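## Task

r1 begins in the laboratory and r2 in the reception. The door linking the rooms is locked, but a service window is open. Get both of the two sample tubes that are in the reception fully seated in the green rack on the lab bench, and the rack has to stay on that bench. If any tube touches the floor, or any robot falls over or finishes tilted, the task fails. When finished, release everything and move the robots away; a result that stays in place only because a robot is holding it is not counted.

## Robot and tools

Robots: r1 and r2 are identical Hello Robot Stretch 3 units, each with one arm. A base has two drive wheels plus a passive rear omni wheel; it is 0.33 m long and 0.34 m wide and cannot move sideways. Turns pivot about the point between the drive wheels, 0.05 m behind the front edge. A lift carries the arm up a mast, and the arm extends out of the robot's RIGHT side, so to move the gripper forward or back you drive the base. With the arm retracted and the wrist folded, a spin sweeps a 0.28 m radius; an unfolded level wrist reaches past that. Now and then a loose object may get a short push from outside.

Frames: the base frame sits on the floor midway between the drive wheels, x forward, y left, z up. hand_pose is reported in it, located where the closed fingertips meet; with all wrist joints at zero its x points up, y back along the arm toward the mast, z toward the robot's rear. Odometry frame = base frame at scene start. Each robot reports in its own frames, so relative positions between robots come only from images, lidar_m, wrist_depth_mm and head_depth_mm.

execute_actions: arguments actions (a list holding exactly one action, or empty to just read state and images) and optional cameras (names from r1_head_camera, r1_nav_camera, r1_wrist_camera, r2_head_camera, r2_nav_camera, r2_wrist_camera, or all; omitted/null/["all"] gives every camera, [] gives none). The action is an object keyed by "r1" and/or "r2"; each robot gets its own entry with optional base, joints, contact_limits. All motions in it start at once and may finish at different times; none lasts over 15 s.
- base: exactly one of {"translate_m": d}, a relative straight drive in metres from where the base last measured itself, forward positive, range -1 to 1; or {"rotate_rad": d}, a relative spin in radians, left/counter-clockwise positive, range -3.2 to 3.2.
- joints: absolute targets by name, each a single number: lift_m 0 to 1.1 (arm height on mast); arm_m 0 to 0.52 (extension); wrist_yaw_rad -1.345 to 4.42 (0 along the arm, positive toward the robot's front, 3.0 folded over the base); wrist_pitch_rad -1.57 to 0.451 (0 level, negative tips fingertips down); wrist_roll_rad -2.911 to 2.911 (0 = fingers side by side, level); gripper_m -0.089 to 0.179 (larger is wider; the real fingertip gap is smaller, by about 0.007 nearly shut and 0.025 fully open, and zero below 0.007); head_pan_rad -3.953 to 1.73 (0 forward, positive left, -1.57 looks along the arm); head_tilt_rad -1.53 to 0.419 (0 level, negative down). Done tolerances: ±0.004 for lift, arm, gripper; ±0.02 yaw, roll, head; ±0.05 pitch.
- contact_limits: only {"arm_m": n}, motor effort percent 1 to 100 at which the arm's motion halts with contact_stop; smaller is gentler but too small stops immediately. It also caps the arm's holding force until the next action; values above the maximum are cut down.
An unknown key or out-of-range number rejects the whole call and nothing moves. Anything left out of an action may still be driving toward an earlier target. If a result reports a stop, later execute_actions, wait and finished_scene calls in that same reply are skipped.

wait: seconds 0 to 10; commands nothing and returns the same state and pictures as an empty action.
zoom_image: camera plus region [x0, y0, x1, y1] in pixels of that camera's latest full image, origin top-left, at most 504 by 504.
finished_scene: scene, the number of the current scene; ends it for good, after the last command has been held, and reports success and the next task. Replying with no tool call ends everything.

Result lines: base_status and joint_status tell how each motion of the last accepted action ended. done for the base only means the wheels turned the full amount, slip included. off_target: stopped short, may still be pushing. After contact_stop, time_out or torque_fault the old target is dropped; arm and lift go slack after a contact_stop until commanded again (a heavy load can sink a slack lift; closing fingertips on a surface raises it). on_its_own covers uncommanded parts; its held at value is the held target, not the position. base_odometry counts wheel turns; heading -3.142 to 3.142, left positive; turned_by_wheels and turned_by_imu give turning since last result. base_tilt is in degrees, forward and right positive, with a fixed bias up to about 4 degrees. motor_effort is percent of maximum, positive toward higher joint values, peak in brackets; readings carry fixed bias and noise. Positive wheel effort pushes forward. lidar_m: 12 distances in metres from the base origin, 30 degree sectors starting straight ahead and going counter-clockwise (4th left, 7th behind, 10th right), "-" for nothing; scan plane 0.17 m up, range 0.15 to 12 m, blind to clear objects and its own robot, sees other robots; own mast/parts may hide sectors 5, 6, 9, 10. wrist_depth_mm (45 to 1000) and head_depth_mm (280 to 4000, image sideways) are 7x7 grids of median depth from the top left.

Cameras head_camera and nav_camera move with head pan and tilt; wrist_camera rides on the gripper; full names carry the robot prefix.

Speed: the base goes up to 0.30 m/s and 1.9 rad/s only when lift_m is under 0.30, arm_m under 0.03 and wrist_yaw_rad over 2.54; otherwise 0.10 m/s and 0.63 rad/s.

Gripper: to hold, command a gripper_m below the object's width (lower squeezes harder, but a stall guard eases off, so things may slip; resend a different value to squeeze again). To let go, open at least 0.02 beyond where the pads met the object. Neither the reading nor done proves a grasp; check images.

Cautions: fold or unfold the wrist only with lift_m 0.32 to 0.95, wrist_pitch_rad -0.4 and roll near 0; once folded the lift may drop to 0.25. With yaw below -0.4 keep pitch at -0.5 or lower. Robots may never press on each other: once bases touch, even millimetres more is a hard press that ends the run, and no state line reports robot contact. Equal commands can give travel differing up to 2.5 cm per metre. Arm pushes against rigid things with the gripper above about 0.45 m can tip the robot, more so on a repeat push or with a raised contact limit. Do not drive while gripping or pushing something fixed. If snagged, reverse the last move in small steps; if tilt appears, pull the gripper free and lower lift_m to about 0.2. Wrist servos pushed hard for seconds switch off for 10 s. Avoid drops, slams and dropping tubes to the floor.

Each tool is called after "Emit:" as name(argument=value, ...), one argument or row to a line, values as JSON.

## Session

Emit:
execute_actions(
  actions=[],
)

Scene clock: 0.00 s.
r1.base_odometry: x=+0.000 y=+0.000 heading=+0.000 (m, m, rad; r1's odometry frame)
r1.turned_by_wheels: +0.000 (rad since the last result)
r1.turned_by_imu: +0.000 (rad since the last result)
r1.base_tilt: forward=+2.0 right=-0.4 (deg)
r1.lidar_m: 1.38 1.40 1.76 3.24 2.13 0.86 3.40 1.81 1.19 1.10 1.09 1.38
r1.head_depth_mm: 1374 1387 1389 1398 1411 1417 1441 / 1359 1368 1374 1378 1395 1412 1409 / 1339 1350 1358 1366 1371 1395 1402 / 1321 1335 1339 1350 1358 1371 1392 / 1313 1316 1328 1337 1345 1348 1363 / 1287 1304 1310 1316 1330 1331 1339 / 1272 1281 1296 1302 1309 1321 1322
r1.base_status: not commanded
r1.joint_positions: lift_m=+0.475 arm_m=-0.002 wrist_yaw_rad=+3.080 wrist_pitch_rad=-0.583 wrist_roll_rad=+0.002 gripper_m=+0.037 head_pan_rad=+0.001 head_tilt_rad=-0.009
r1.joint_status: not commanded
r1.motor_effort: left_wheel=+0 right_wheel=+0 lift_m=+29 arm_m=-1 wrist_yaw_rad=+1 wrist_pitch_rad=+5 wrist_roll_rad=+0 gripper_m=+1 head_pan_rad=+0 head_tilt_rad=+1 (%)
r1.hand_pose: x=-0.0088 y=+0.0572 z=+0.4523 quat_wxyz=(+0.225, +0.683, +0.182, +0.670) (m; r1's base frame)
r1.wrist_depth_mm: - - - - - - - / - - - - - - - / 924 951 - 930 936 918 928 / 806 797 773 792 789 812 788 / 698 702 687 674 736 682 708 / 610 608 626 622 - 612 619 / 550 560 - - 545 544 543
r2.base_odometry: x=+0.000 y=+0.000 heading=+0.000 (m, m, rad; r2's odometry frame)
r2.turned_by_wheels: +0.000 (rad since the last result)
r2.turned_by_imu: +0.000 (rad since the last result)
r2.base_tilt: forward=+1.3 right=+2.7 (deg)
r2.lidar_m: 1.12 0.95 0.94 1.10 1.06 1.06 1.23 2.05 1.21 1.20 2.25 2.08
r2.head_depth_mm: 1957 2257 2242 2207 2194 2157 2141 / 1868 1928 1896 1872 1853 1831 1812 / 1681 1661 1645 1630 1612 1593 1580 / 1483 1460 1447 1436 1422 1414 1402 / 1317 1305 1299 1279 1274 1263 1254 / 1149 1141 1131 1127 1115 1109 1098 / 1061 1055 1050 1041 1037 1015 1021
r2.base_status: not commanded
r2.joint_positions: lift_m=+0.519 arm_m=-0.001 wrist_yaw_rad=+2.891 wrist_pitch_rad=-0.345 wrist_roll_rad=-0.001 gripper_m=+0.037 head_pan_rad=+0.001 head_tilt_rad=+0.015
r2.joint_status: not commanded
r2.motor_effort: left_wheel=+0 right_wheel=+0 lift_m=+33 arm_m=+0 wrist_yaw_rad=+0 wrist_pitch_rad=+5 wrist_roll_rad=+0 gripper_m=-1 head_pan_rad=-1 head_tilt_rad=+1 (%)
r2.hand_pose: x=+0.0366 y=+0.0822 z=+0.5482 quat_wxyz=(+0.208, +0.706, +0.034, +0.676) (m; r2's base frame)
r2.wrist_depth_mm: - - - - 908 816 741 / - - - - 989 862 768 / - - - - - 918 836 / 973 - - - - - 901 / 968 - - - - - 946 / 803 - 768 823 847 873 904 / 698 688 713 714 720 739 756
pictures: r1_head_camera (sideways: a quarter turn clockwise sets it upright), r1_nav_camera (sideways: a quarter turn counterclockwise sets it upright), r1_wrist_camera, r2_head_camera (sideways: a quarter turn clockwise sets it upright), r2_nav_camera (sideways: a quarter turn counterclockwise sets it upright), r2_wrist_camera
Images, in order (width x height): r1_head_camera 896x504, r1_nav_camera 672x504, r1_wrist_camera 644x364, r2_head_camera 896x504, r2_nav_camera 672x504, r2_wrist_camera 644x364.

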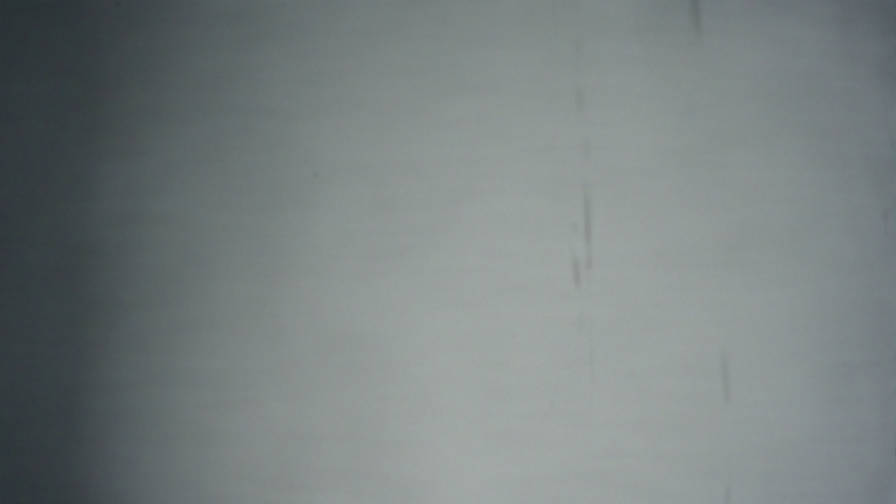

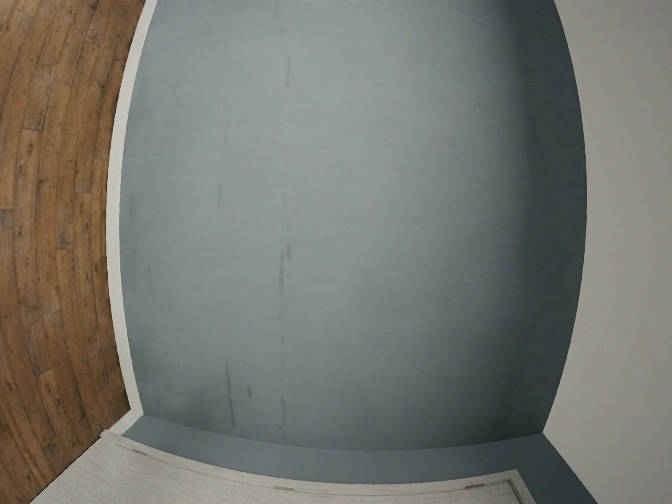

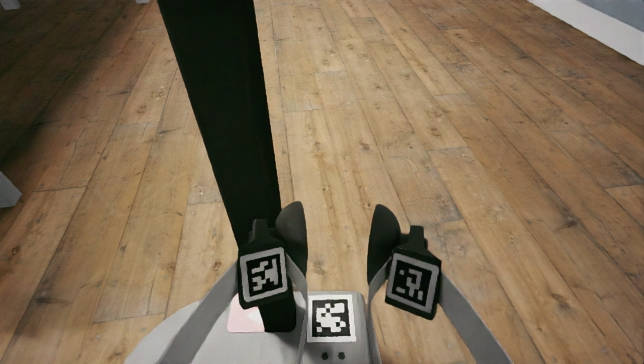

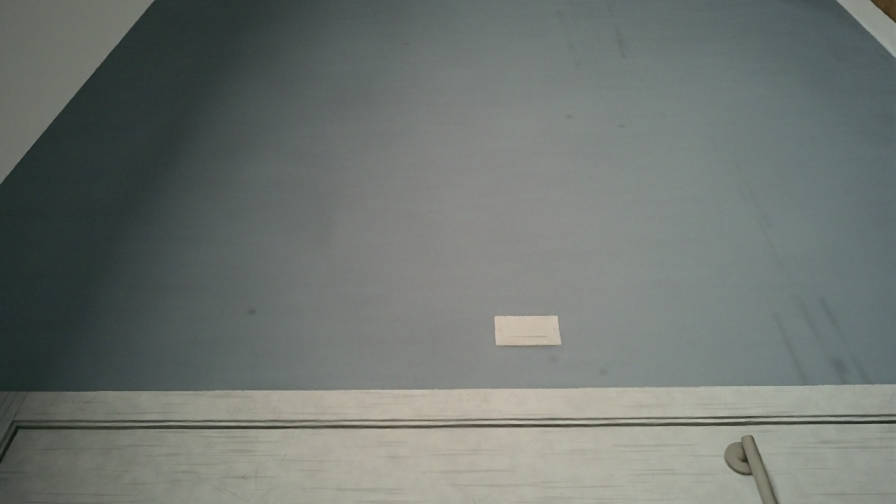

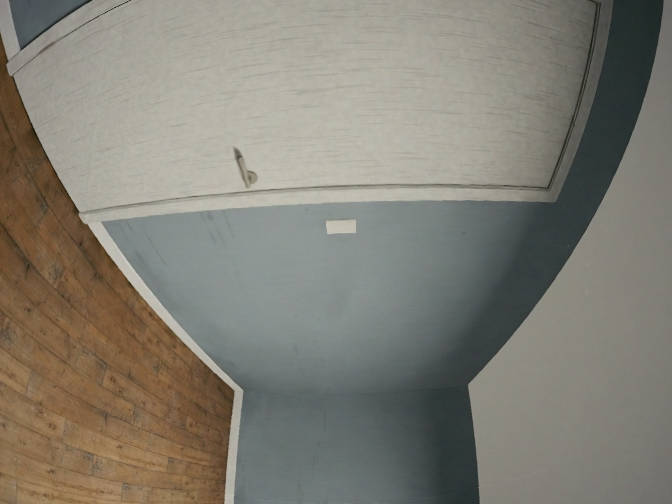

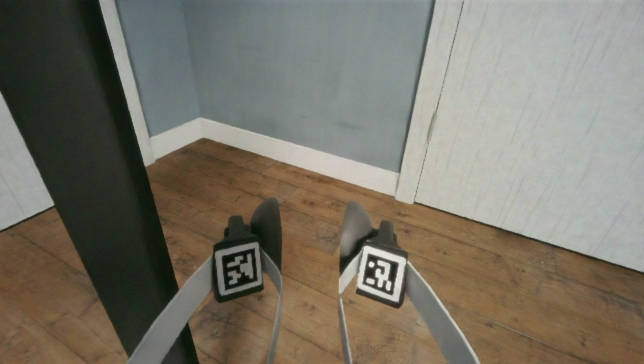

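Emit:
execute_actions(
  actions=[
    {"r1":{"joints":{"head_pan_rad":-3.1,"head_tilt_rad":-0.4}},"r2":{"joints":{"head_pan_rad":-2.2,"head_tilt_rad":-0.4}}},
  ],
  cameras=["r1_nav_camera","r2_nav_camera","r1_head_camera","r2_head_camera"],
)

Scene clock: 2.27 s.
r1.base_odometry: x=+0.000 y=+0.000 heading=+0.000 (m, m, rad; r1's odometry frame)
r1.turned_by_wheels: +0.000 (rad since the last result)
r1.turned_by_imu: +0.000 (rad since the last result)
r1.base_tilt: forward=+2.1 right=-0.4 (deg)
r1.lidar_m: 1.38 1.40 1.76 3.24 2.14 0.86 3.40 1.80 1.19 1.10 1.10 1.38
r1.head_depth_mm: 2984 3225 3571 1478 2010 1665 1331 / 2946 3215 3479 3247 2184 1664 1333 / 2938 3176 3492 3278 2212 1676 1341 / 2937 3171 3408 3267 2243 1675 1339 / 2912 3179 3390 3296 2209 1672 1347 / 2899 3078 3345 3349 2234 1681 1352 / 2875 3071 3354 3254 2213 1698 1345
r1.base_status: not commanded
r1.joint_positions: lift_m=+0.475 arm_m=-0.002 wrist_yaw_rad=+3.080 wrist_pitch_rad=-0.583 wrist_roll_rad=+0.002 gripper_m=+0.037 head_pan_rad=-3.093 head_tilt_rad=-0.395
r1.joint_status: all done
r1.motor_effort: left_wheel=+0(0) right_wheel=+0(0) lift_m=+29(29) arm_m=+0(0) wrist_yaw_rad=+0(0) wrist_pitch_rad=+5(5) wrist_roll_rad=+0(0) gripper_m=+0(0) head_pan_rad=-2(28) head_tilt_rad=-3(21) (%)
r1.hand_pose: x=-0.0088 y=+0.0572 z=+0.4523 quat_wxyz=(+0.225, +0.683, +0.182, +0.670) (m; r1's base frame)
r1.wrist_depth_mm: - - - - - - - / - - - - - - - / 919 939 - 933 916 913 920 / 808 809 790 796 798 790 797 / 689 681 704 670 697 683 667 / 604 610 615 634 - 602 613 / 540 561 - - 546 546 536
r2.base_odometry: x=+0.000 y=+0.000 heading=+0.000 (m, m, rad; r2's odometry frame)
r2.turned_by_wheels: +0.000 (rad since the last result)
r2.turned_by_imu: +0.001 (rad since the last result)
r2.base_tilt: forward=+1.3 right=+2.7 (deg)
r2.lidar_m: 1.12 0.95 0.94 1.10 1.06 1.06 1.23 2.04 1.21 1.20 2.25 2.07
r2.head_depth_mm: 3261 3442 3718 3569 2429 1849 1489 / 3301 3490 3750 3585 2456 1851 1489 / 3308 3567 3757 3584 2445 1846 1492 / 3369 3543 3786 3571 2432 1850 1484 / 3370 3600 3833 3564 2429 1846 1480 / 3390 3637 3897 3156 2234 1857 1490 / 3452 3654 3931 1575 2427 1791 1446
r2.base_status: not commanded
r2.joint_positions: lift_m=+0.519 arm_m=-0.001 wrist_yaw_rad=+2.891 wrist_pitch_rad=-0.345 wrist_roll_rad=-0.001 gripper_m=+0.037 head_pan_rad=-2.193 head_tilt_rad=-0.395
r2.joint_status: all done
r2.motor_effort: left_wheel=+0(1) right_wheel=+0(0) lift_m=+33(34) arm_m=+0(0) wrist_yaw_rad=+0(0) wrist_pitch_rad=+5(5) wrist_roll_rad=+0(0) gripper_m=+0(0) head_pan_rad=-5(58) head_tilt_rad=-2(20) (%)
r2.hand_pose: x=+0.0366 y=+0.0822 z=+0.5482 quat_wxyz=(+0.208, +0.706, +0.034, +0.676) (m; r2's base frame)
r2.wrist_depth_mm: - - - - 904 804 726 / - - - - 996 849 780 / - - - - - 902 824 / 994 - - - - - 864 / 970 - - - - 998 948 / 792 - 763 834 874 860 880 / 695 689 716 710 755 746 741
pictures: r1_head_camera (sideways: a quarter turn clockwise sets it upright), r1_nav_camera (sideways: a quarter turn counterclockwise sets it upright), r2_head_camera (sideways: a quarter turn clockwise sets it upright), r2_nav_camera (sideways: a quarter turn counterclockwise sets it upright)
Images, in order (width x height): r1_head_camera 896x504, r1_nav_camera 672x504, r2_head_camera 896x504, r2_nav_camera 672x504.

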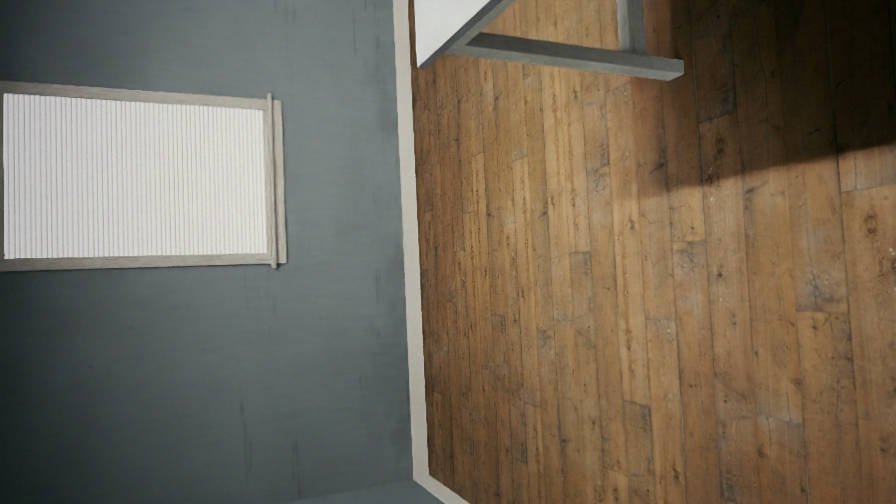

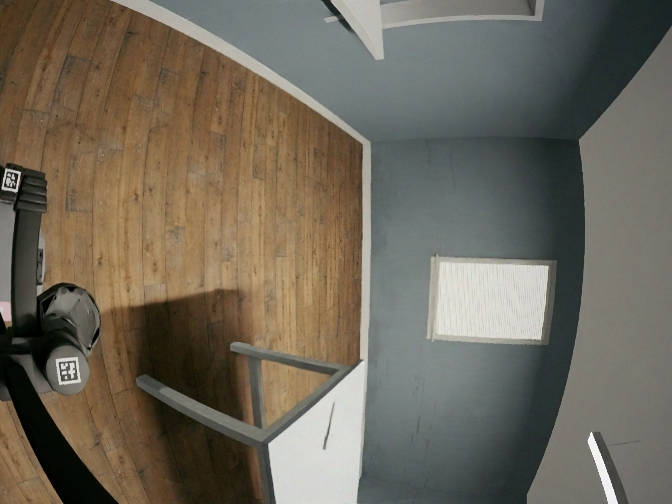

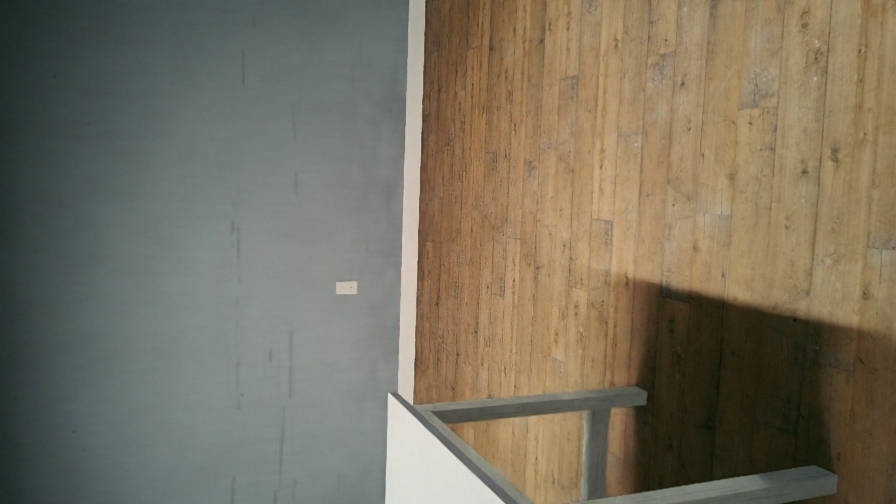

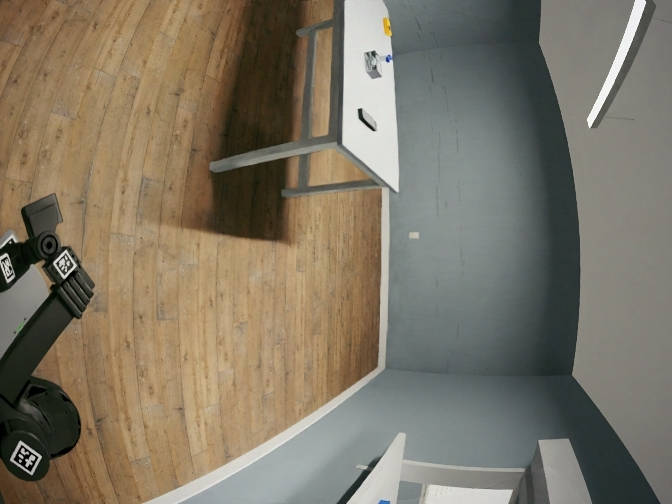

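Emit:
execute_actions(
  actions=[
    {"r1":{"joints":{"head_pan_rad":-3.95,"head_tilt_rad":-0.5}},"r2":{"joints":{"head_pan_rad":-1.5,"head_tilt_rad":-0.35}}},
  ],
  cameras=["r1_nav_camera","r2_nav_camera","r1_head_camera","r2_head_camera"],
)

Emit:
execute_actions(
  actions=[
    {"r1":{"joints":{"head_pan_rad":-2.3,"head_tilt_rad":-0.3}},"r2":{"joints":{"head_pan_rad":-3.1,"head_tilt_rad":-0.35}}},
  ],
  cameras=["r1_nav_camera","r2_nav_camera","r1_head_camera","r2_head_camera"],
)

Scene clock: 3.57 s.
r1.base_odometry: x=+0.000 y=+0.000 heading=+0.000 (m, m, rad; r1's odometry frame)
r1.turned_by_wheels: +0.000 (rad since the last result)
r1.turned_by_imu: +0.000 (rad since the last result)
r1.base_tilt: forward=+2.0 right=-0.4 (deg)
r1.lidar_m: 1.38 1.40 1.76 3.23 2.14 0.86 3.40 1.81 1.20 1.10 1.09 1.38
r1.head_depth_mm: - - - - - - 1216 / - - - - - - - / 3227 3548 1612 2402 1977 1520 1272 / 3532 3858 1730 1291 1967 1524 1257 / 3731 - 1746 1122 1879 1397 1264 / 3826 - 1761 1105 1802 1540 1266 / 3502 3724 3817 1218 1899 1545 1269
r1.base_status: not commanded
r1.joint_positions: lift_m=+0.475 arm_m=-0.002 wrist_yaw_rad=+3.080 wrist_pitch_rad=-0.583 wrist_roll_rad=+0.002 gripper_m=+0.037 head_pan_rad=-3.943 head_tilt_rad=-0.494
r1.joint_status: all done
r1.motor_effort: left_wheel=+0(0) right_wheel=+0(0) lift_m=+29(29) arm_m=+0(0) wrist_yaw_rad=+1(0) wrist_pitch_rad=+5(5) wrist_roll_rad=+0(0) gripper_m=+0(0) head_pan_rad=-2(29) head_tilt_rad=-3(11) (%)
r1.hand_pose: x=-0.0088 y=+0.0572 z=+0.4523 quat_wxyz=(+0.225, +0.683, +0.182, +0.670) (m; r1's base frame)
r1.wrist_depth_mm: - - - - - - - / - - - - - - - / 916 944 - 931 932 900 914 / 790 808 786 795 794 821 813 / 699 679 692 682 709 695 684 / 606 604 621 633 - 613 597 / 552 551 - - 552 552 546
r2.base_odometry: x=+0.000 y=+0.000 heading=+0.000 (m, m, rad; r2's odometry frame)
r2.turned_by_wheels: +0.000 (rad since the last result)
r2.turned_by_imu: +0.000 (rad since the last result)
r2.base_tilt: forward=+1.3 right=+2.7 (deg)
r2.lidar_m: 1.12 0.95 0.95 1.10 1.06 1.06 1.23 2.05 1.21 1.19 2.26 2.07
r2.head_depth_mm: 3716 3920 - 1618 1342 1861 1528 / - - - 1623 2217 1863 1491 / - - - 1608 2489 1921 1533 / - - - 1749 2580 1934 1538 / 3722 3942 - 2073 2604 1928 1531 / 3452 3599 3772 3226 2591 1926 1535 / 3188 3343 3432 3450 2462 1932 1537
r2.base_status: not commanded
r2.joint_positions: lift_m=+0.519 arm_m=-0.001 wrist_yaw_rad=+2.891 wrist_pitch_rad=-0.345 wrist_roll_rad=-0.001 gripper_m=+0.037 head_pan_rad=-1.507 head_tilt_rad=-0.359
r2.joint_status: all done
r2.motor_effort: left_wheel=-1(1) right_wheel=+0(0) lift_m=+34(33) arm_m=+0(0) wrist_yaw_rad=+0(0) wrist_pitch_rad=+5(5) wrist_roll_rad=+0(0) gripper_m=+0(0) head_pan_rad=+5(53) head_tilt_rad=+2(8) (%)
r2.hand_pose: x=+0.0366 y=+0.0822 z=+0.5482 quat_wxyz=(+0.208, +0.706, +0.034, +0.676) (m; r2's base frame)
r2.wrist_depth_mm: - - - - 923 825 714 / - - - - 995 884 781 / - - - - - 927 839 / 961 - - - - 997 884 / 951 - - - - - 937 / 792 - 804 833 880 879 935 / 684 680 693 723 728 742 740
pictures: r1_head_camera (sideways: a quarter turn clockwise sets it upright), r1_nav_camera (sideways: a quarter turn counterclockwise sets it upright), r2_head_camera (sideways: a quarter turn clockwise sets it upright), r2_nav_camera (sideways: a quarter turn counterclockwise sets it upright)
Images, in order (width x height): r1_head_camera 896x504, r1_nav_camera 672x504, r2_head_camera 896x504, r2_nav_camera 672x504.

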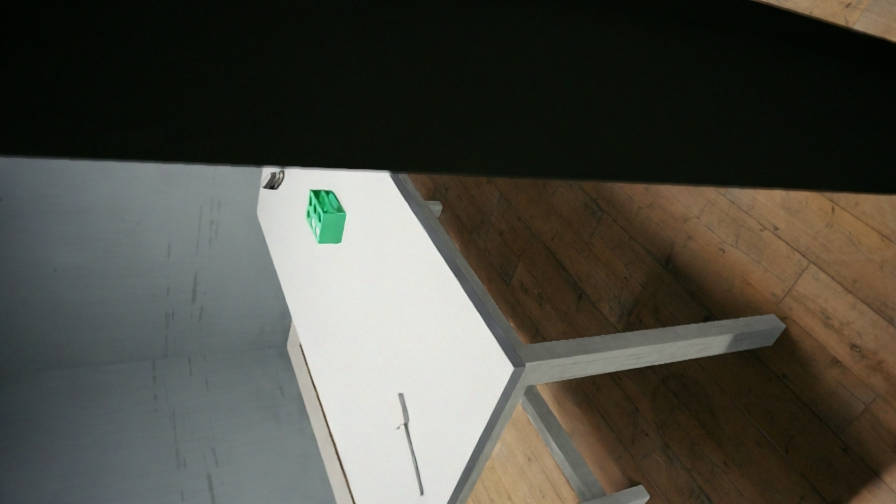

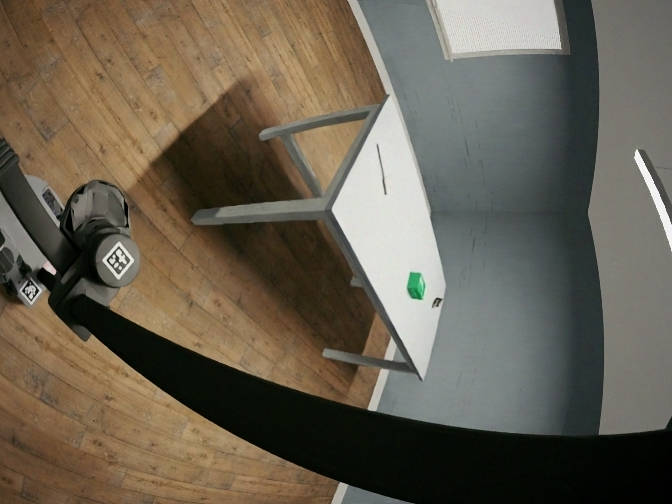

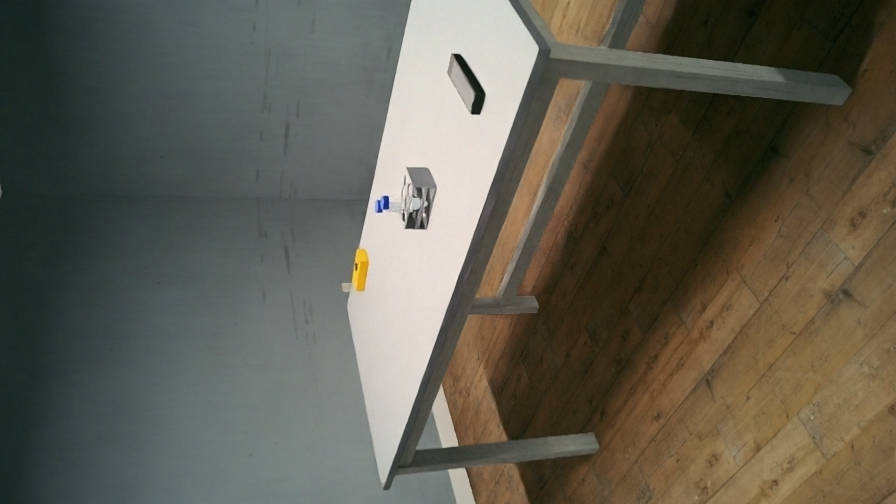

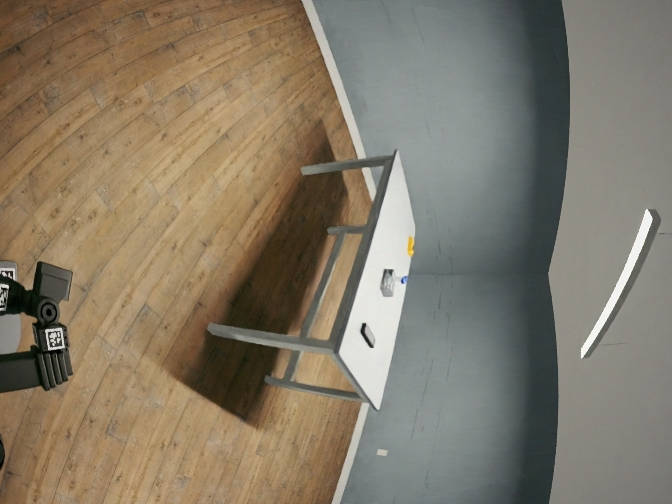

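Scene clock: 4.93 s.
r1.base_odometry: x=+0.000 y=+0.000 heading=+0.000 (m, m, rad; r1's odometry frame)
r1.turned_by_wheels: +0.000 (rad since the last result)
r1.turned_by_imu: +0.000 (rad since the last result)
r1.base_tilt: forward=+1.9 right=-0.3 (deg)
r1.lidar_m: 1.38 1.39 1.76 3.24 2.14 0.86 3.40 1.81 1.20 1.11 1.09 1.38
r1.head_depth_mm: 2208 2425 2665 2959 2496 1819 1423 / 1862 2023 2200 2405 2390 1810 1427 / 1615 1738 1852 1990 2166 1824 1422 / 1455 1612 1720 1664 1852 1830 1435 / 1311 - - 1469 1594 1665 1431 / 1217 - - 1361 1422 1494 1430 / 1346 - - 1370 1245 1331 1360
r1.base_status: not commanded
r1.joint_positions: lift_m=+0.475 arm_m=-0.002 wrist_yaw_rad=+3.080 wrist_pitch_rad=-0.583 wrist_roll_rad=+0.002 gripper_m=+0.037 head_pan_rad=-2.307 head_tilt_rad=-0.310
r1.joint_status: all done
r1.motor_effort: left_wheel=+0(0) right_wheel=+0(0) lift_m=+29(29) arm_m=+0(0) wrist_yaw_rad=+0(0) wrist_pitch_rad=+5(5) wrist_roll_rad=+0(0) gripper_m=+0(0) head_pan_rad=+3(30) head_tilt_rad=+3(17) (%)
r1.hand_pose: x=-0.0088 y=+0.0572 z=+0.4523 quat_wxyz=(+0.225, +0.683, +0.182, +0.670) (m; r1's base frame)
r1.wrist_depth_mm: - - - - - - - / - - - - - - - / 914 933 - 940 904 933 912 / 780 780 784 791 784 795 795 / 683 680 702 690 720 685 680 / 611 606 612 621 - 609 595 / 546 553 - - 549 536 543
r2.base_odometry: x=+0.000 y=+0.000 heading=+0.000 (m, m, rad; r2's odometry frame)
r2.turned_by_wheels: +0.000 (rad since the last result)
r2.turned_by_imu: +0.000 (rad since the last result)
r2.base_tilt: forward=+1.3 right=+2.7 (deg)
r2.lidar_m: 1.12 0.95 0.95 1.10 1.06 1.06 1.22 2.05 1.21 1.20 2.25 2.07
r2.head_depth_mm: 1027 1073 1124 1184 1242 1312 1379 / 1105 1159 1217 1285 1357 1433 1466 / - - - 1392 1495 1592 1531 / - - - 1507 1661 1756 1541 / - - - 1648 1873 1871 1538 / 1808 - 2021 1941 2135 1936 1533 / 1765 1898 2030 2252 2384 1936 1537
r2.base_status: not commanded
r2.joint_positions: lift_m=+0.519 arm_m=-0.001 wrist_yaw_rad=+2.891 wrist_pitch_rad=-0.345 wrist_roll_rad=-0.001 gripper_m=+0.037 head_pan_rad=-3.093 head_tilt_rad=-0.359
r2.joint_status: all done
r2.motor_effort: left_wheel=+0(0) right_wheel=+0(0) lift_m=+34(33) arm_m=+0(0) wrist_yaw_rad=+0(1) wrist_pitch_rad=+5(5) wrist_roll_rad=+0(0) gripper_m=+0(0) head_pan_rad=-5(57) head_tilt_rad=+2(3) (%)
r2.hand_pose: x=+0.0366 y=+0.0822 z=+0.5482 quat_wxyz=(+0.208, +0.706, +0.034, +0.676) (m; r2's base frame)
r2.wrist_depth_mm: - - - - 944 804 732 / - - - - 996 856 769 / - - - - - 935 824 / 953 - - - - - 874 / 969 - 973 - - - 936 / 796 - 761 842 868 862 882 / 699 680 711 710 725 733 729
pictures: r1_head_camera (sideways: a quarter turn clockwise sets it upright), r1_nav_camera (sideways: a quarter turn counterclockwise sets it upright), r2_head_camera (sideways: a quarter turn clockwise sets it upright), r2_nav_camera (sideways: a quarter turn counterclockwise sets it upright)
Images, in order (width x height): r1_head_camera 896x504, r1_nav_camera 672x504, r2_head_camera 896x504, r2_nav_camera 672x504.

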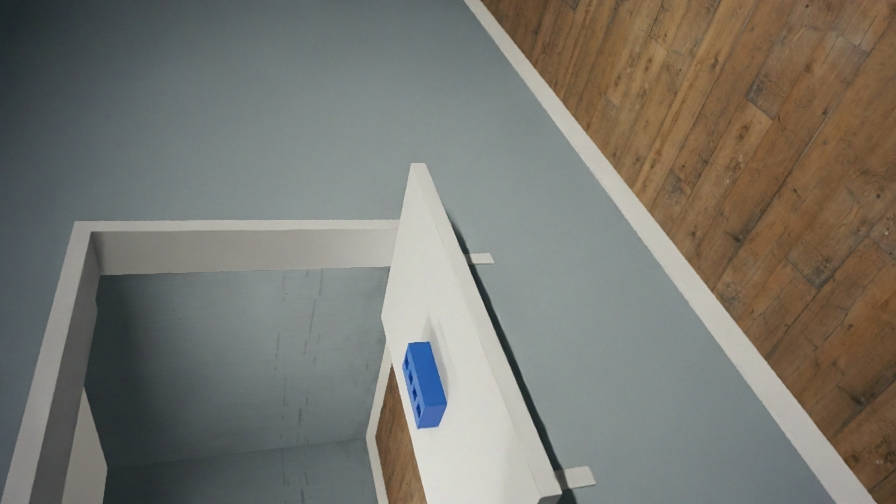

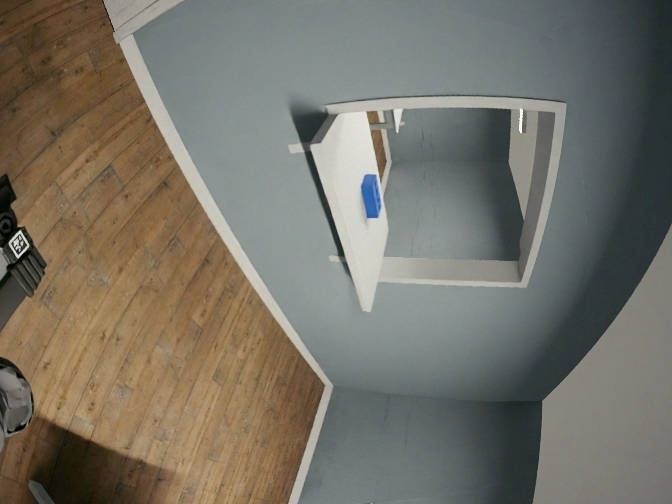

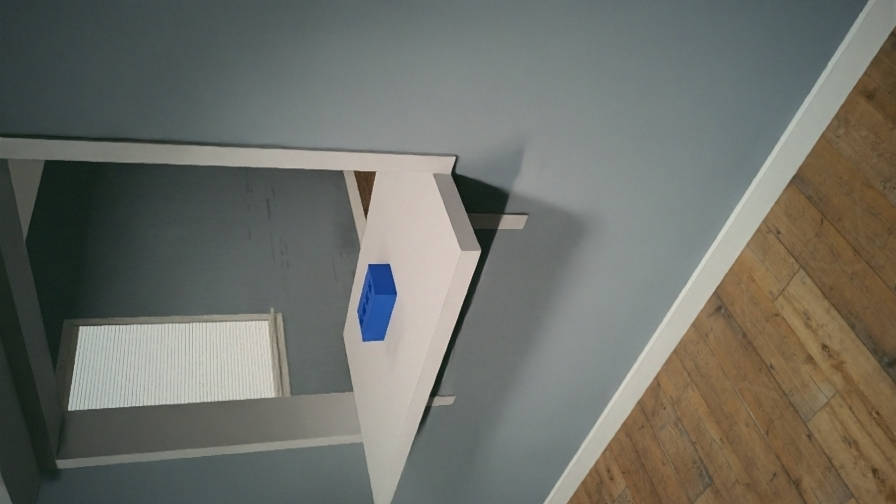

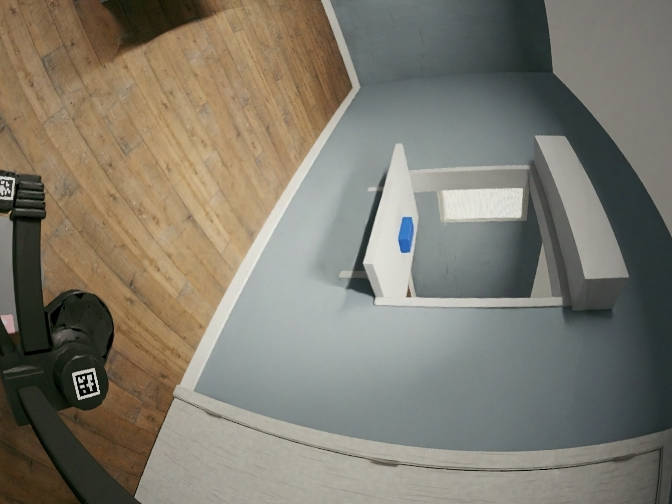

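Emit:
execute_actions(
  actions=[
    {"r1":{"joints":{"lift_m":0.27,"wrist_pitch_rad":-0.4,"head_pan_rad":-1.57,"head_tilt_rad":-0.6}},"r2":{"joints":{"lift_m":0.27,"wrist_yaw_rad":3.0,"wrist_pitch_rad":-0.4,"head_pan_rad":-0.3,"head_tilt_rad":-0.5},"base":{"rotate_rad":-1.24}}},
  ],
  cameras=["r2_head_camera"],
)

Scene clock: 11.30 s.
r1.base_odometry: x=+0.000 y=+0.000 heading=+0.000 (m, m, rad; r1's odometry frame)
r1.turned_by_wheels: +0.000 (rad since the last result)
r1.turned_by_imu: -0.001 (rad since the last result)
r1.base_tilt: forward=+2.0 right=-0.5 (deg)
r1.lidar_m: 1.38 1.40 1.75 3.22 2.14 0.86 3.42 1.81 1.19 1.10 1.09 1.38
r1.head_depth_mm: - 2892 1084 1387 1604 1409 1181 / 929 1053 1179 1352 1580 1415 1188 / 919 1026 1163 1334 1572 1414 1195 / 907 1010 1144 1314 1542 1418 1198 / 896 995 1123 1291 1502 1419 1204 / 885 983 1104 1250 1452 1438 1201 / 866 958 1061 1229 1421 1433 1211
r1.base_status: not commanded
r1.joint_positions: lift_m=+0.270 arm_m=-0.002 wrist_yaw_rad=+3.080 wrist_pitch_rad=-0.420 wrist_roll_rad=+0.002 gripper_m=+0.037 head_pan_rad=-1.577 head_tilt_rad=-0.592
r1.joint_status: all done
r1.motor_effort: left_wheel=+0(0) right_wheel=+0(0) lift_m=+24(25) arm_m=+0(0) wrist_yaw_rad=+0(0) wrist_pitch_rad=+9(12) wrist_roll_rad=+0(0) gripper_m=+0(0) head_pan_rad=+3(26) head_tilt_rad=-4(20) (%)
r1.hand_pose: x=-0.0074 y=+0.0808 z=+0.2825 quat_wxyz=(+0.169, +0.696, +0.126, +0.686) (m; r1's base frame)
r1.wrist_depth_mm: - - - - - - - / - - - - - - - / 830 790 - 828 838 827 849 / 649 645 - 646 653 655 669 / 537 541 541 537 567 540 540 / 453 - - - - 465 464 / - - - - 399 404 401
r2.base_odometry: x=+0.000 y=+0.000 heading=-1.240 (m, m, rad; r2's odometry frame)
r2.turned_by_wheels: -1.240 (rad since the last result)
r2.turned_by_imu: -1.240 (rad since the last result)
r2.base_tilt: forward=+1.3 right=+2.7 (deg)
r2.lidar_m: 2.25 3.19 1.33 0.97 0.96 1.02 1.09 1.06 1.13 1.60 3.74 1.20
r2.head_depth_mm: 3608 3842 1813 2468 2037 1667 1373 / 3856 - 1805 1306 1963 1574 1374 / - - 1796 2397 2092 1660 1377 / - - 1698 2576 2101 1660 1376 / 3810 - 1794 2740 2099 1669 1373 / 3515 3746 2121 2835 2100 1657 1376 / 3224 3448 2227 2593 2101 1659 1373
r2.base_status: done
r2.joint_positions: lift_m=+0.270 arm_m=-0.001 wrist_yaw_rad=+2.999 wrist_pitch_rad=-0.413 wrist_roll_rad=-0.001 gripper_m=+0.037 head_pan_rad=-0.307 head_tilt_rad=-0.494
r2.joint_status: all done
r2.motor_effort: left_wheel=+2(12) right_wheel=-1(5) lift_m=+26(31) arm_m=+0(0) wrist_yaw_rad=+0(2) wrist_pitch_rad=+5(4) wrist_roll_rad=+0(0) gripper_m=+0(0) head_pan_rad=+5(59) head_tilt_rad=-2(10) (%)
r2.hand_pose: x=+0.0108 y=+0.0793 z=+0.2841 quat_wxyz=(+0.194, +0.700, +0.096, +0.680) (m; r2's base frame)
r2.wrist_depth_mm: 743 - 970 - - - - / 796 - - - - - - / 782 - 880 904 935 956 989 / 660 662 662 699 715 737 755 / 533 546 - 564 590 586 613 / 475 - - - 493 510 504 / - - - - 419 430 436
pictures: r2_head_camera (sideways: a quarter turn clockwise sets it upright)
Images, in order (width x height): r2_head_camera 896x504.

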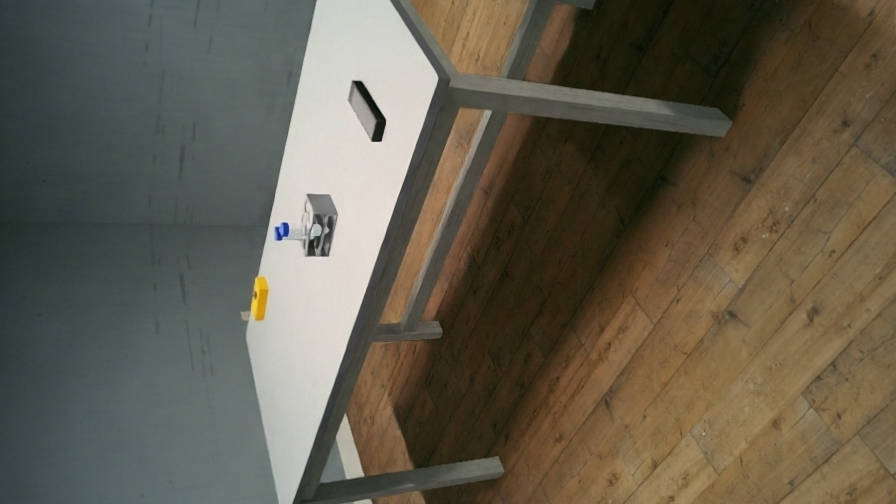

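Emit:
execute_actions(
  actions=[
    {"r1":{"base":{"rotate_rad":-1.35}},"r2":{"base":{"translate_m":1.0},"joints":{"head_pan_rad":-0.9,"head_tilt_rad":-0.6}}},
  ],
  cameras=["r2_head_camera"],
)

Emit:
execute_actions(
  actions=[
    {"r1":{"base":{"translate_m":-1.0}},"r2":{"base":{"translate_m":0.2}}},
  ],
  cameras=["r2_head_camera","r1_nav_camera"],
)

Scene clock: 16.70 s.
r1.base_odometry: x=+0.000 y=+0.000 heading=-1.350 (m, m, rad; r1's odometry frame)
r1.turned_by_wheels: -1.350 (rad since the last result)
r1.turned_by_imu: -1.350 (rad since the last result)
r1.base_tilt: forward=+2.0 right=-0.5 (deg)
r1.lidar_m: 1.09 1.16 1.40 1.38 1.48 2.20 2.10 0.86 0.88 3.15 1.43 1.12
r1.head_depth_mm: 2818 3112 3148 2224 1738 1410 1186 / 2854 3172 3196 2253 1730 1406 1187 / 2865 3236 3197 2251 1753 1416 1191 / 2914 3238 3161 2267 1743 1426 1196 / 2974 3349 3263 2301 1765 1427 1198 / 2966 3244 3091 2289 1746 1425 1202 / 2365 2392 2459 2228 1781 1444 1208
r1.base_status: done
r1.joint_positions: lift_m=+0.270 arm_m=-0.002 wrist_yaw_rad=+3.080 wrist_pitch_rad=-0.420 wrist_roll_rad=+0.002 gripper_m=+0.037 head_pan_rad=-1.577 head_tilt_rad=-0.593
r1.joint_status: not commanded
r1.motor_effort: left_wheel=+2(11) right_wheel=-2(7) lift_m=+23(23) arm_m=-1(0) wrist_yaw_rad=+0(0) wrist_pitch_rad=+9(9) wrist_roll_rad=+0(0) gripper_m=+0(1) head_pan_rad=+2(3) head_tilt_rad=-3(4) (%)
r1.hand_pose: x=-0.0074 y=+0.0808 z=+0.2826 quat_wxyz=(+0.169, +0.696, +0.126, +0.686) (m; r1's base frame)
r1.wrist_depth_mm: - - - - - - - / - - - - - - - / 799 826 - 826 826 818 849 / 647 661 - 651 663 659 652 / 535 539 539 542 563 545 539 / 453 - - - - 465 460 / - - - - 404 405 407
r2.base_odometry: x=+0.325 y=-0.946 heading=-1.240 (m, m, rad; r2's odometry frame)
r2.turned_by_wheels: +0.000 (rad since the last result)
r2.turned_by_imu: +0.003 (rad since the last result)
r2.base_tilt: forward=+1.3 right=+2.7 (deg)
r2.lidar_m: 1.26 2.34 1.95 1.46 1.43 1.48 1.99 1.95 2.05 0.65 1.24 1.31
r2.head_depth_mm: 2837 3081 3233 980 763 1491 1292 / 2875 3126 3284 975 761 1528 1292 / 2891 3184 1354 976 784 1532 1290 / 2953 3219 1351 955 784 1534 1291 / 3010 3280 1351 932 809 1525 1284 / 3038 3378 1347 961 809 1521 1290 / 3083 3415 1341 969 832 1521 1286
r2.base_status: done
r2.joint_positions: lift_m=+0.270 arm_m=-0.001 wrist_yaw_rad=+2.999 wrist_pitch_rad=-0.413 wrist_roll_rad=-0.001 gripper_m=+0.037 head_pan_rad=-0.893 head_tilt_rad=-0.593
r2.joint_status: all done
r2.motor_effort: left_wheel=+2(15) right_wheel=-1(3) lift_m=+26(26) arm_m=+0(0) wrist_yaw_rad=+1(1) wrist_pitch_rad=+5(5) wrist_roll_rad=+0(0) gripper_m=+0(0) head_pan_rad=-5(48) head_tilt_rad=-2(9) (%)
r2.hand_pose: x=+0.0107 y=+0.0793 z=+0.2840 quat_wxyz=(+0.194, +0.700, +0.096, +0.680) (m; r2's base frame)
r2.wrist_depth_mm: - - - - - - - / - - - - - - - / 830 - 860 893 929 958 - / 639 666 683 708 711 727 746 / 530 553 - 559 594 598 617 / 466 - - - 491 508 504 / - - - - 420 430 436
pictures: r2_head_camera (sideways: a quarter turn clockwise sets it upright)
Images, in order (width x height): r2_head_camera 896x504.

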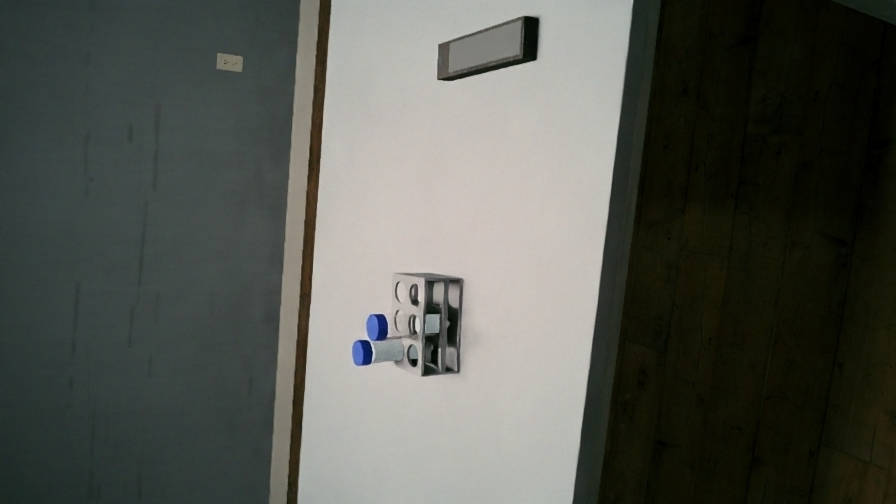

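Scene clock: 21.63 s.
r1.base_odometry: x=-0.219 y=+0.976 heading=-1.350 (m, m, rad; r1's odometry frame)
r1.turned_by_wheels: +0.000 (rad since the last result)
r1.turned_by_imu: -0.006 (rad since the last result)
r1.base_tilt: forward=+2.1 right=-0.5 (deg)
r1.lidar_m: 2.09 1.92 1.51 1.48 1.58 2.27 2.22 1.13 1.23 1.21 0.69 2.14
r1.head_depth_mm: 2749 3054 1280 877 752 1406 1181 / 2778 3071 1299 912 754 1410 1195 / 2809 3105 1302 922 759 1417 1194 / 2816 3160 1316 928 764 1424 1200 / 2825 3170 1317 930 785 1423 1199 / 2846 3234 3140 934 796 1424 1180 / 2929 3307 3267 938 802 1049 1204
r1.base_status: done
r1.joint_positions: lift_m=+0.270 arm_m=-0.002 wrist_yaw_rad=+3.080 wrist_pitch_rad=-0.419 wrist_roll_rad=+0.002 gripper_m=+0.037 head_pan_rad=-1.577 head_tilt_rad=-0.593
r1.joint_status: not commanded
r1.motor_effort: left_wheel=+2(7) right_wheel=-1(9) lift_m=+24(24) arm_m=-1(0) wrist_yaw_rad=-1(0) wrist_pitch_rad=+8(9) wrist_roll_rad=+0(0) gripper_m=+0(1) head_pan_rad=+2(2) head_tilt_rad=-3(3) (%)
r1.hand_pose: x=-0.0074 y=+0.0808 z=+0.2827 quat_wxyz=(+0.169, +0.696, +0.126, +0.686) (m; r1's base frame)
r1.wrist_depth_mm: - - - - - - - / - - - - - - - / 848 804 - 835 825 838 831 / 642 645 - 651 649 667 654 / 535 543 541 541 566 536 545 / 463 - - - - 469 463 / - - - - 402 403 402
r2.base_odometry: x=+0.390 y=-1.135 heading=-1.240 (m, m, rad; r2's odometry frame)
r2.turned_by_wheels: +0.000 (rad since the last result)
r2.turned_by_imu: +0.002 (rad since the last result)
r2.base_tilt: forward=+1.3 right=+2.7 (deg)
r2.lidar_m: 1.06 2.16 2.07 1.56 1.52 1.58 2.17 2.13 0.68 0.67 1.15 1.21
r2.head_depth_mm: 2726 2976 3196 977 762 658 1289 / 2776 3031 3219 975 761 675 1290 / 2801 3072 3266 864 760 714 1293 / 2855 3127 3289 899 759 1412 1287 / 2900 3180 3318 968 761 1417 1289 / 2951 3244 3322 968 757 1449 1289 / 3001 3300 1348 968 757 1452 1288
r2.base_status: done
r2.joint_positions: lift_m=+0.270 arm_m=-0.001 wrist_yaw_rad=+2.999 wrist_pitch_rad=-0.413 wrist_roll_rad=-0.001 gripper_m=+0.037 head_pan_rad=-0.893 head_tilt_rad=-0.593
r2.joint_status: not commanded
r2.motor_effort: left_wheel=+2(13) right_wheel=-1(2) lift_m=+26(26) arm_m=+0(0) wrist_yaw_rad=+0(0) wrist_pitch_rad=+5(4) wrist_roll_rad=+0(0) gripper_m=+0(0) head_pan_rad=-5(5) head_tilt_rad=-3(3) (%)
r2.hand_pose: x=+0.0106 y=+0.0793 z=+0.2840 quat_wxyz=(+0.194, +0.700, +0.096, +0.680) (m; r2's base frame)
r2.wrist_depth_mm: - - - - - - - / - - - - - - - / 822 - 843 916 932 941 - / 653 655 683 715 722 739 748 / 540 542 - 562 598 584 619 / 468 - - - 491 502 505 / - - - - 418 428 435
pictures: r1_nav_camera (sideways: a quarter turn counterclockwise sets it upright), r2_head_camera (sideways: a quarter turn clockwise sets it upright)
Images, in order (width x height): r1_nav_camera 672x504, r2_head_camera 896x504.

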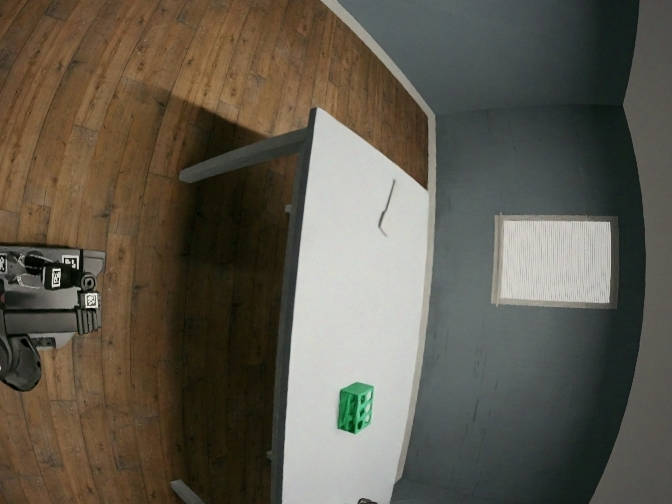

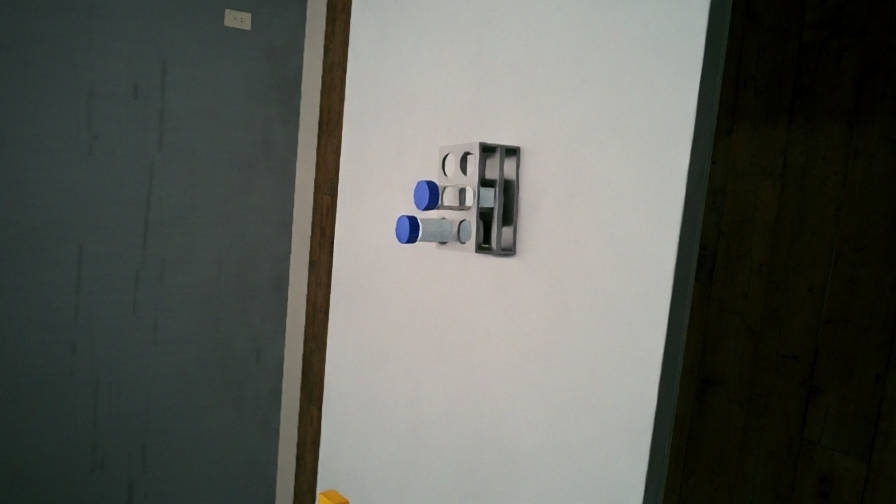

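Emit:
execute_actions(
  actions=[
    {"r1":{"base":{"translate_m":-0.35},"joints":{"head_tilt_rad":-0.7}},"r2":{"base":{"rotate_rad":0.47},"joints":{"lift_m":0.8,"head_pan_rad":-1.57,"head_tilt_rad":-0.7}}},
  ],
  cameras=["r2_head_camera","r1_head_camera"],
)

Scene clock: 28.20 s.
r1.base_odometry: x=-0.296 y=+1.317 heading=-1.350 (m, m, rad; r1's odometry frame)
r1.turned_by_wheels: +0.000 (rad since the last result)
r1.turned_by_imu: -0.003 (rad since the last result)
r1.base_tilt: forward=+2.0 right=-0.6 (deg)
r1.lidar_m: 2.45 1.97 1.54 1.51 1.62 1.91 1.88 0.82 1.20 1.17 1.26 0.92
r1.head_depth_mm: 2737 3063 1049 799 1465 1333 1143 / 2747 3135 1046 801 1480 1331 1140 / 2789 3159 1058 804 1470 1328 1143 / 2795 3196 1063 808 1485 1339 1144 / 2822 3259 1073 813 1524 1346 1151 / 2861 3254 1078 815 1523 1349 1153 / 2873 3258 1084 819 1544 1359 1159
r1.base_status: done
r1.joint_positions: lift_m=+0.270 arm_m=-0.002 wrist_yaw_rad=+3.080 wrist_pitch_rad=-0.419 wrist_roll_rad=+0.002 gripper_m=+0.037 head_pan_rad=-1.577 head_tilt_rad=-0.691
r1.joint_status: all done
r1.motor_effort: left_wheel=+2(7) right_wheel=-2(8) lift_m=+24(24) arm_m=-1(1) wrist_yaw_rad=+0(1) wrist_pitch_rad=+9(8) wrist_roll_rad=+0(0) gripper_m=+0(1) head_pan_rad=+3(1) head_tilt_rad=-4(12) (%)
r1.hand_pose: x=-0.0074 y=+0.0808 z=+0.2827 quat_wxyz=(+0.169, +0.696, +0.126, +0.686) (m; r1's base frame)
r1.wrist_depth_mm: - - - - - - - / - - - - - - - / 831 827 - 818 851 850 855 / 662 639 - 662 661 650 652 / 538 543 534 542 557 539 542 / 464 - - - - 465 468 / - - - - 403 402 407
r2.base_odometry: x=+0.390 y=-1.135 heading=-0.770 (m, m, rad; r2's odometry frame)
r2.turned_by_wheels: +0.470 (rad since the last result)
r2.turned_by_imu: +0.471 (rad since the last result)
r2.base_tilt: forward=+1.3 right=+2.7 (deg)
r2.lidar_m: 2.17 2.19 1.58 1.52 1.55 2.13 2.13 2.20 0.67 1.15 1.19 1.06
r2.head_depth_mm: 2913 3221 1101 824 726 1427 - / 2871 3223 1095 844 725 1426 - / 2858 3227 1093 841 705 1414 1278 / 2850 3161 1092 839 703 1417 1278 / 2872 3203 1086 829 703 1418 - / 2830 3154 1085 838 700 1418 1221 / 2826 3148 1082 837 699 1417 1219
r2.base_status: done
r2.joint_positions: lift_m=+0.800 arm_m=-0.001 wrist_yaw_rad=+2.999 wrist_pitch_rad=-0.414 wrist_roll_rad=-0.001 gripper_m=+0.037 head_pan_rad=-1.563 head_tilt_rad=-0.692
r2.joint_status: all done
r2.motor_effort: left_wheel=-3(12) right_wheel=+1(5) lift_m=+41(43) arm_m=+0(0) wrist_yaw_rad=+1(1) wrist_pitch_rad=+5(5) wrist_roll_rad=+0(0) gripper_m=+0(0) head_pan_rad=-5(52) head_tilt_rad=-3(11) (%)
r2.hand_pose: x=+0.0106 y=+0.0792 z=+0.8134 quat_wxyz=(+0.194, +0.700, +0.096, +0.680) (m; r2's base frame)
r2.wrist_depth_mm: - - - - - - - / - - - - - - - / - - - - - - - / - - - - - - - / - - - - - - - / - - - - - - - / 982 942 - - 991 - -
pictures: r1_head_camera (sideways: a quarter turn clockwise sets it upright), r2_head_camera (sideways: a quarter turn clockwise sets it upright)
Images, in order (width x height): r1_head_camera 896x504, r2_head_camera 896x504.

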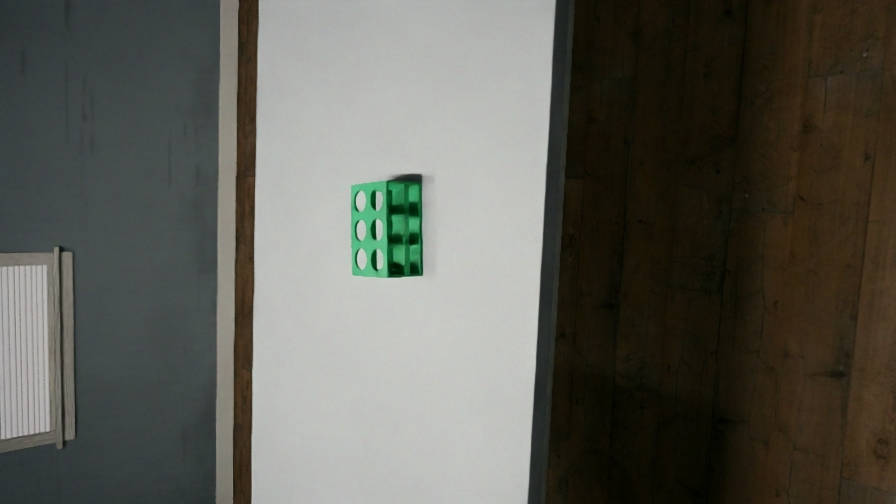

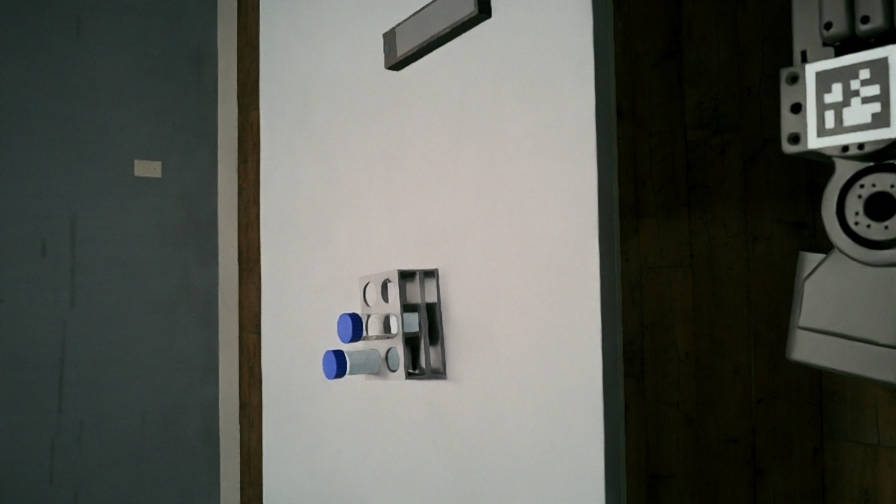

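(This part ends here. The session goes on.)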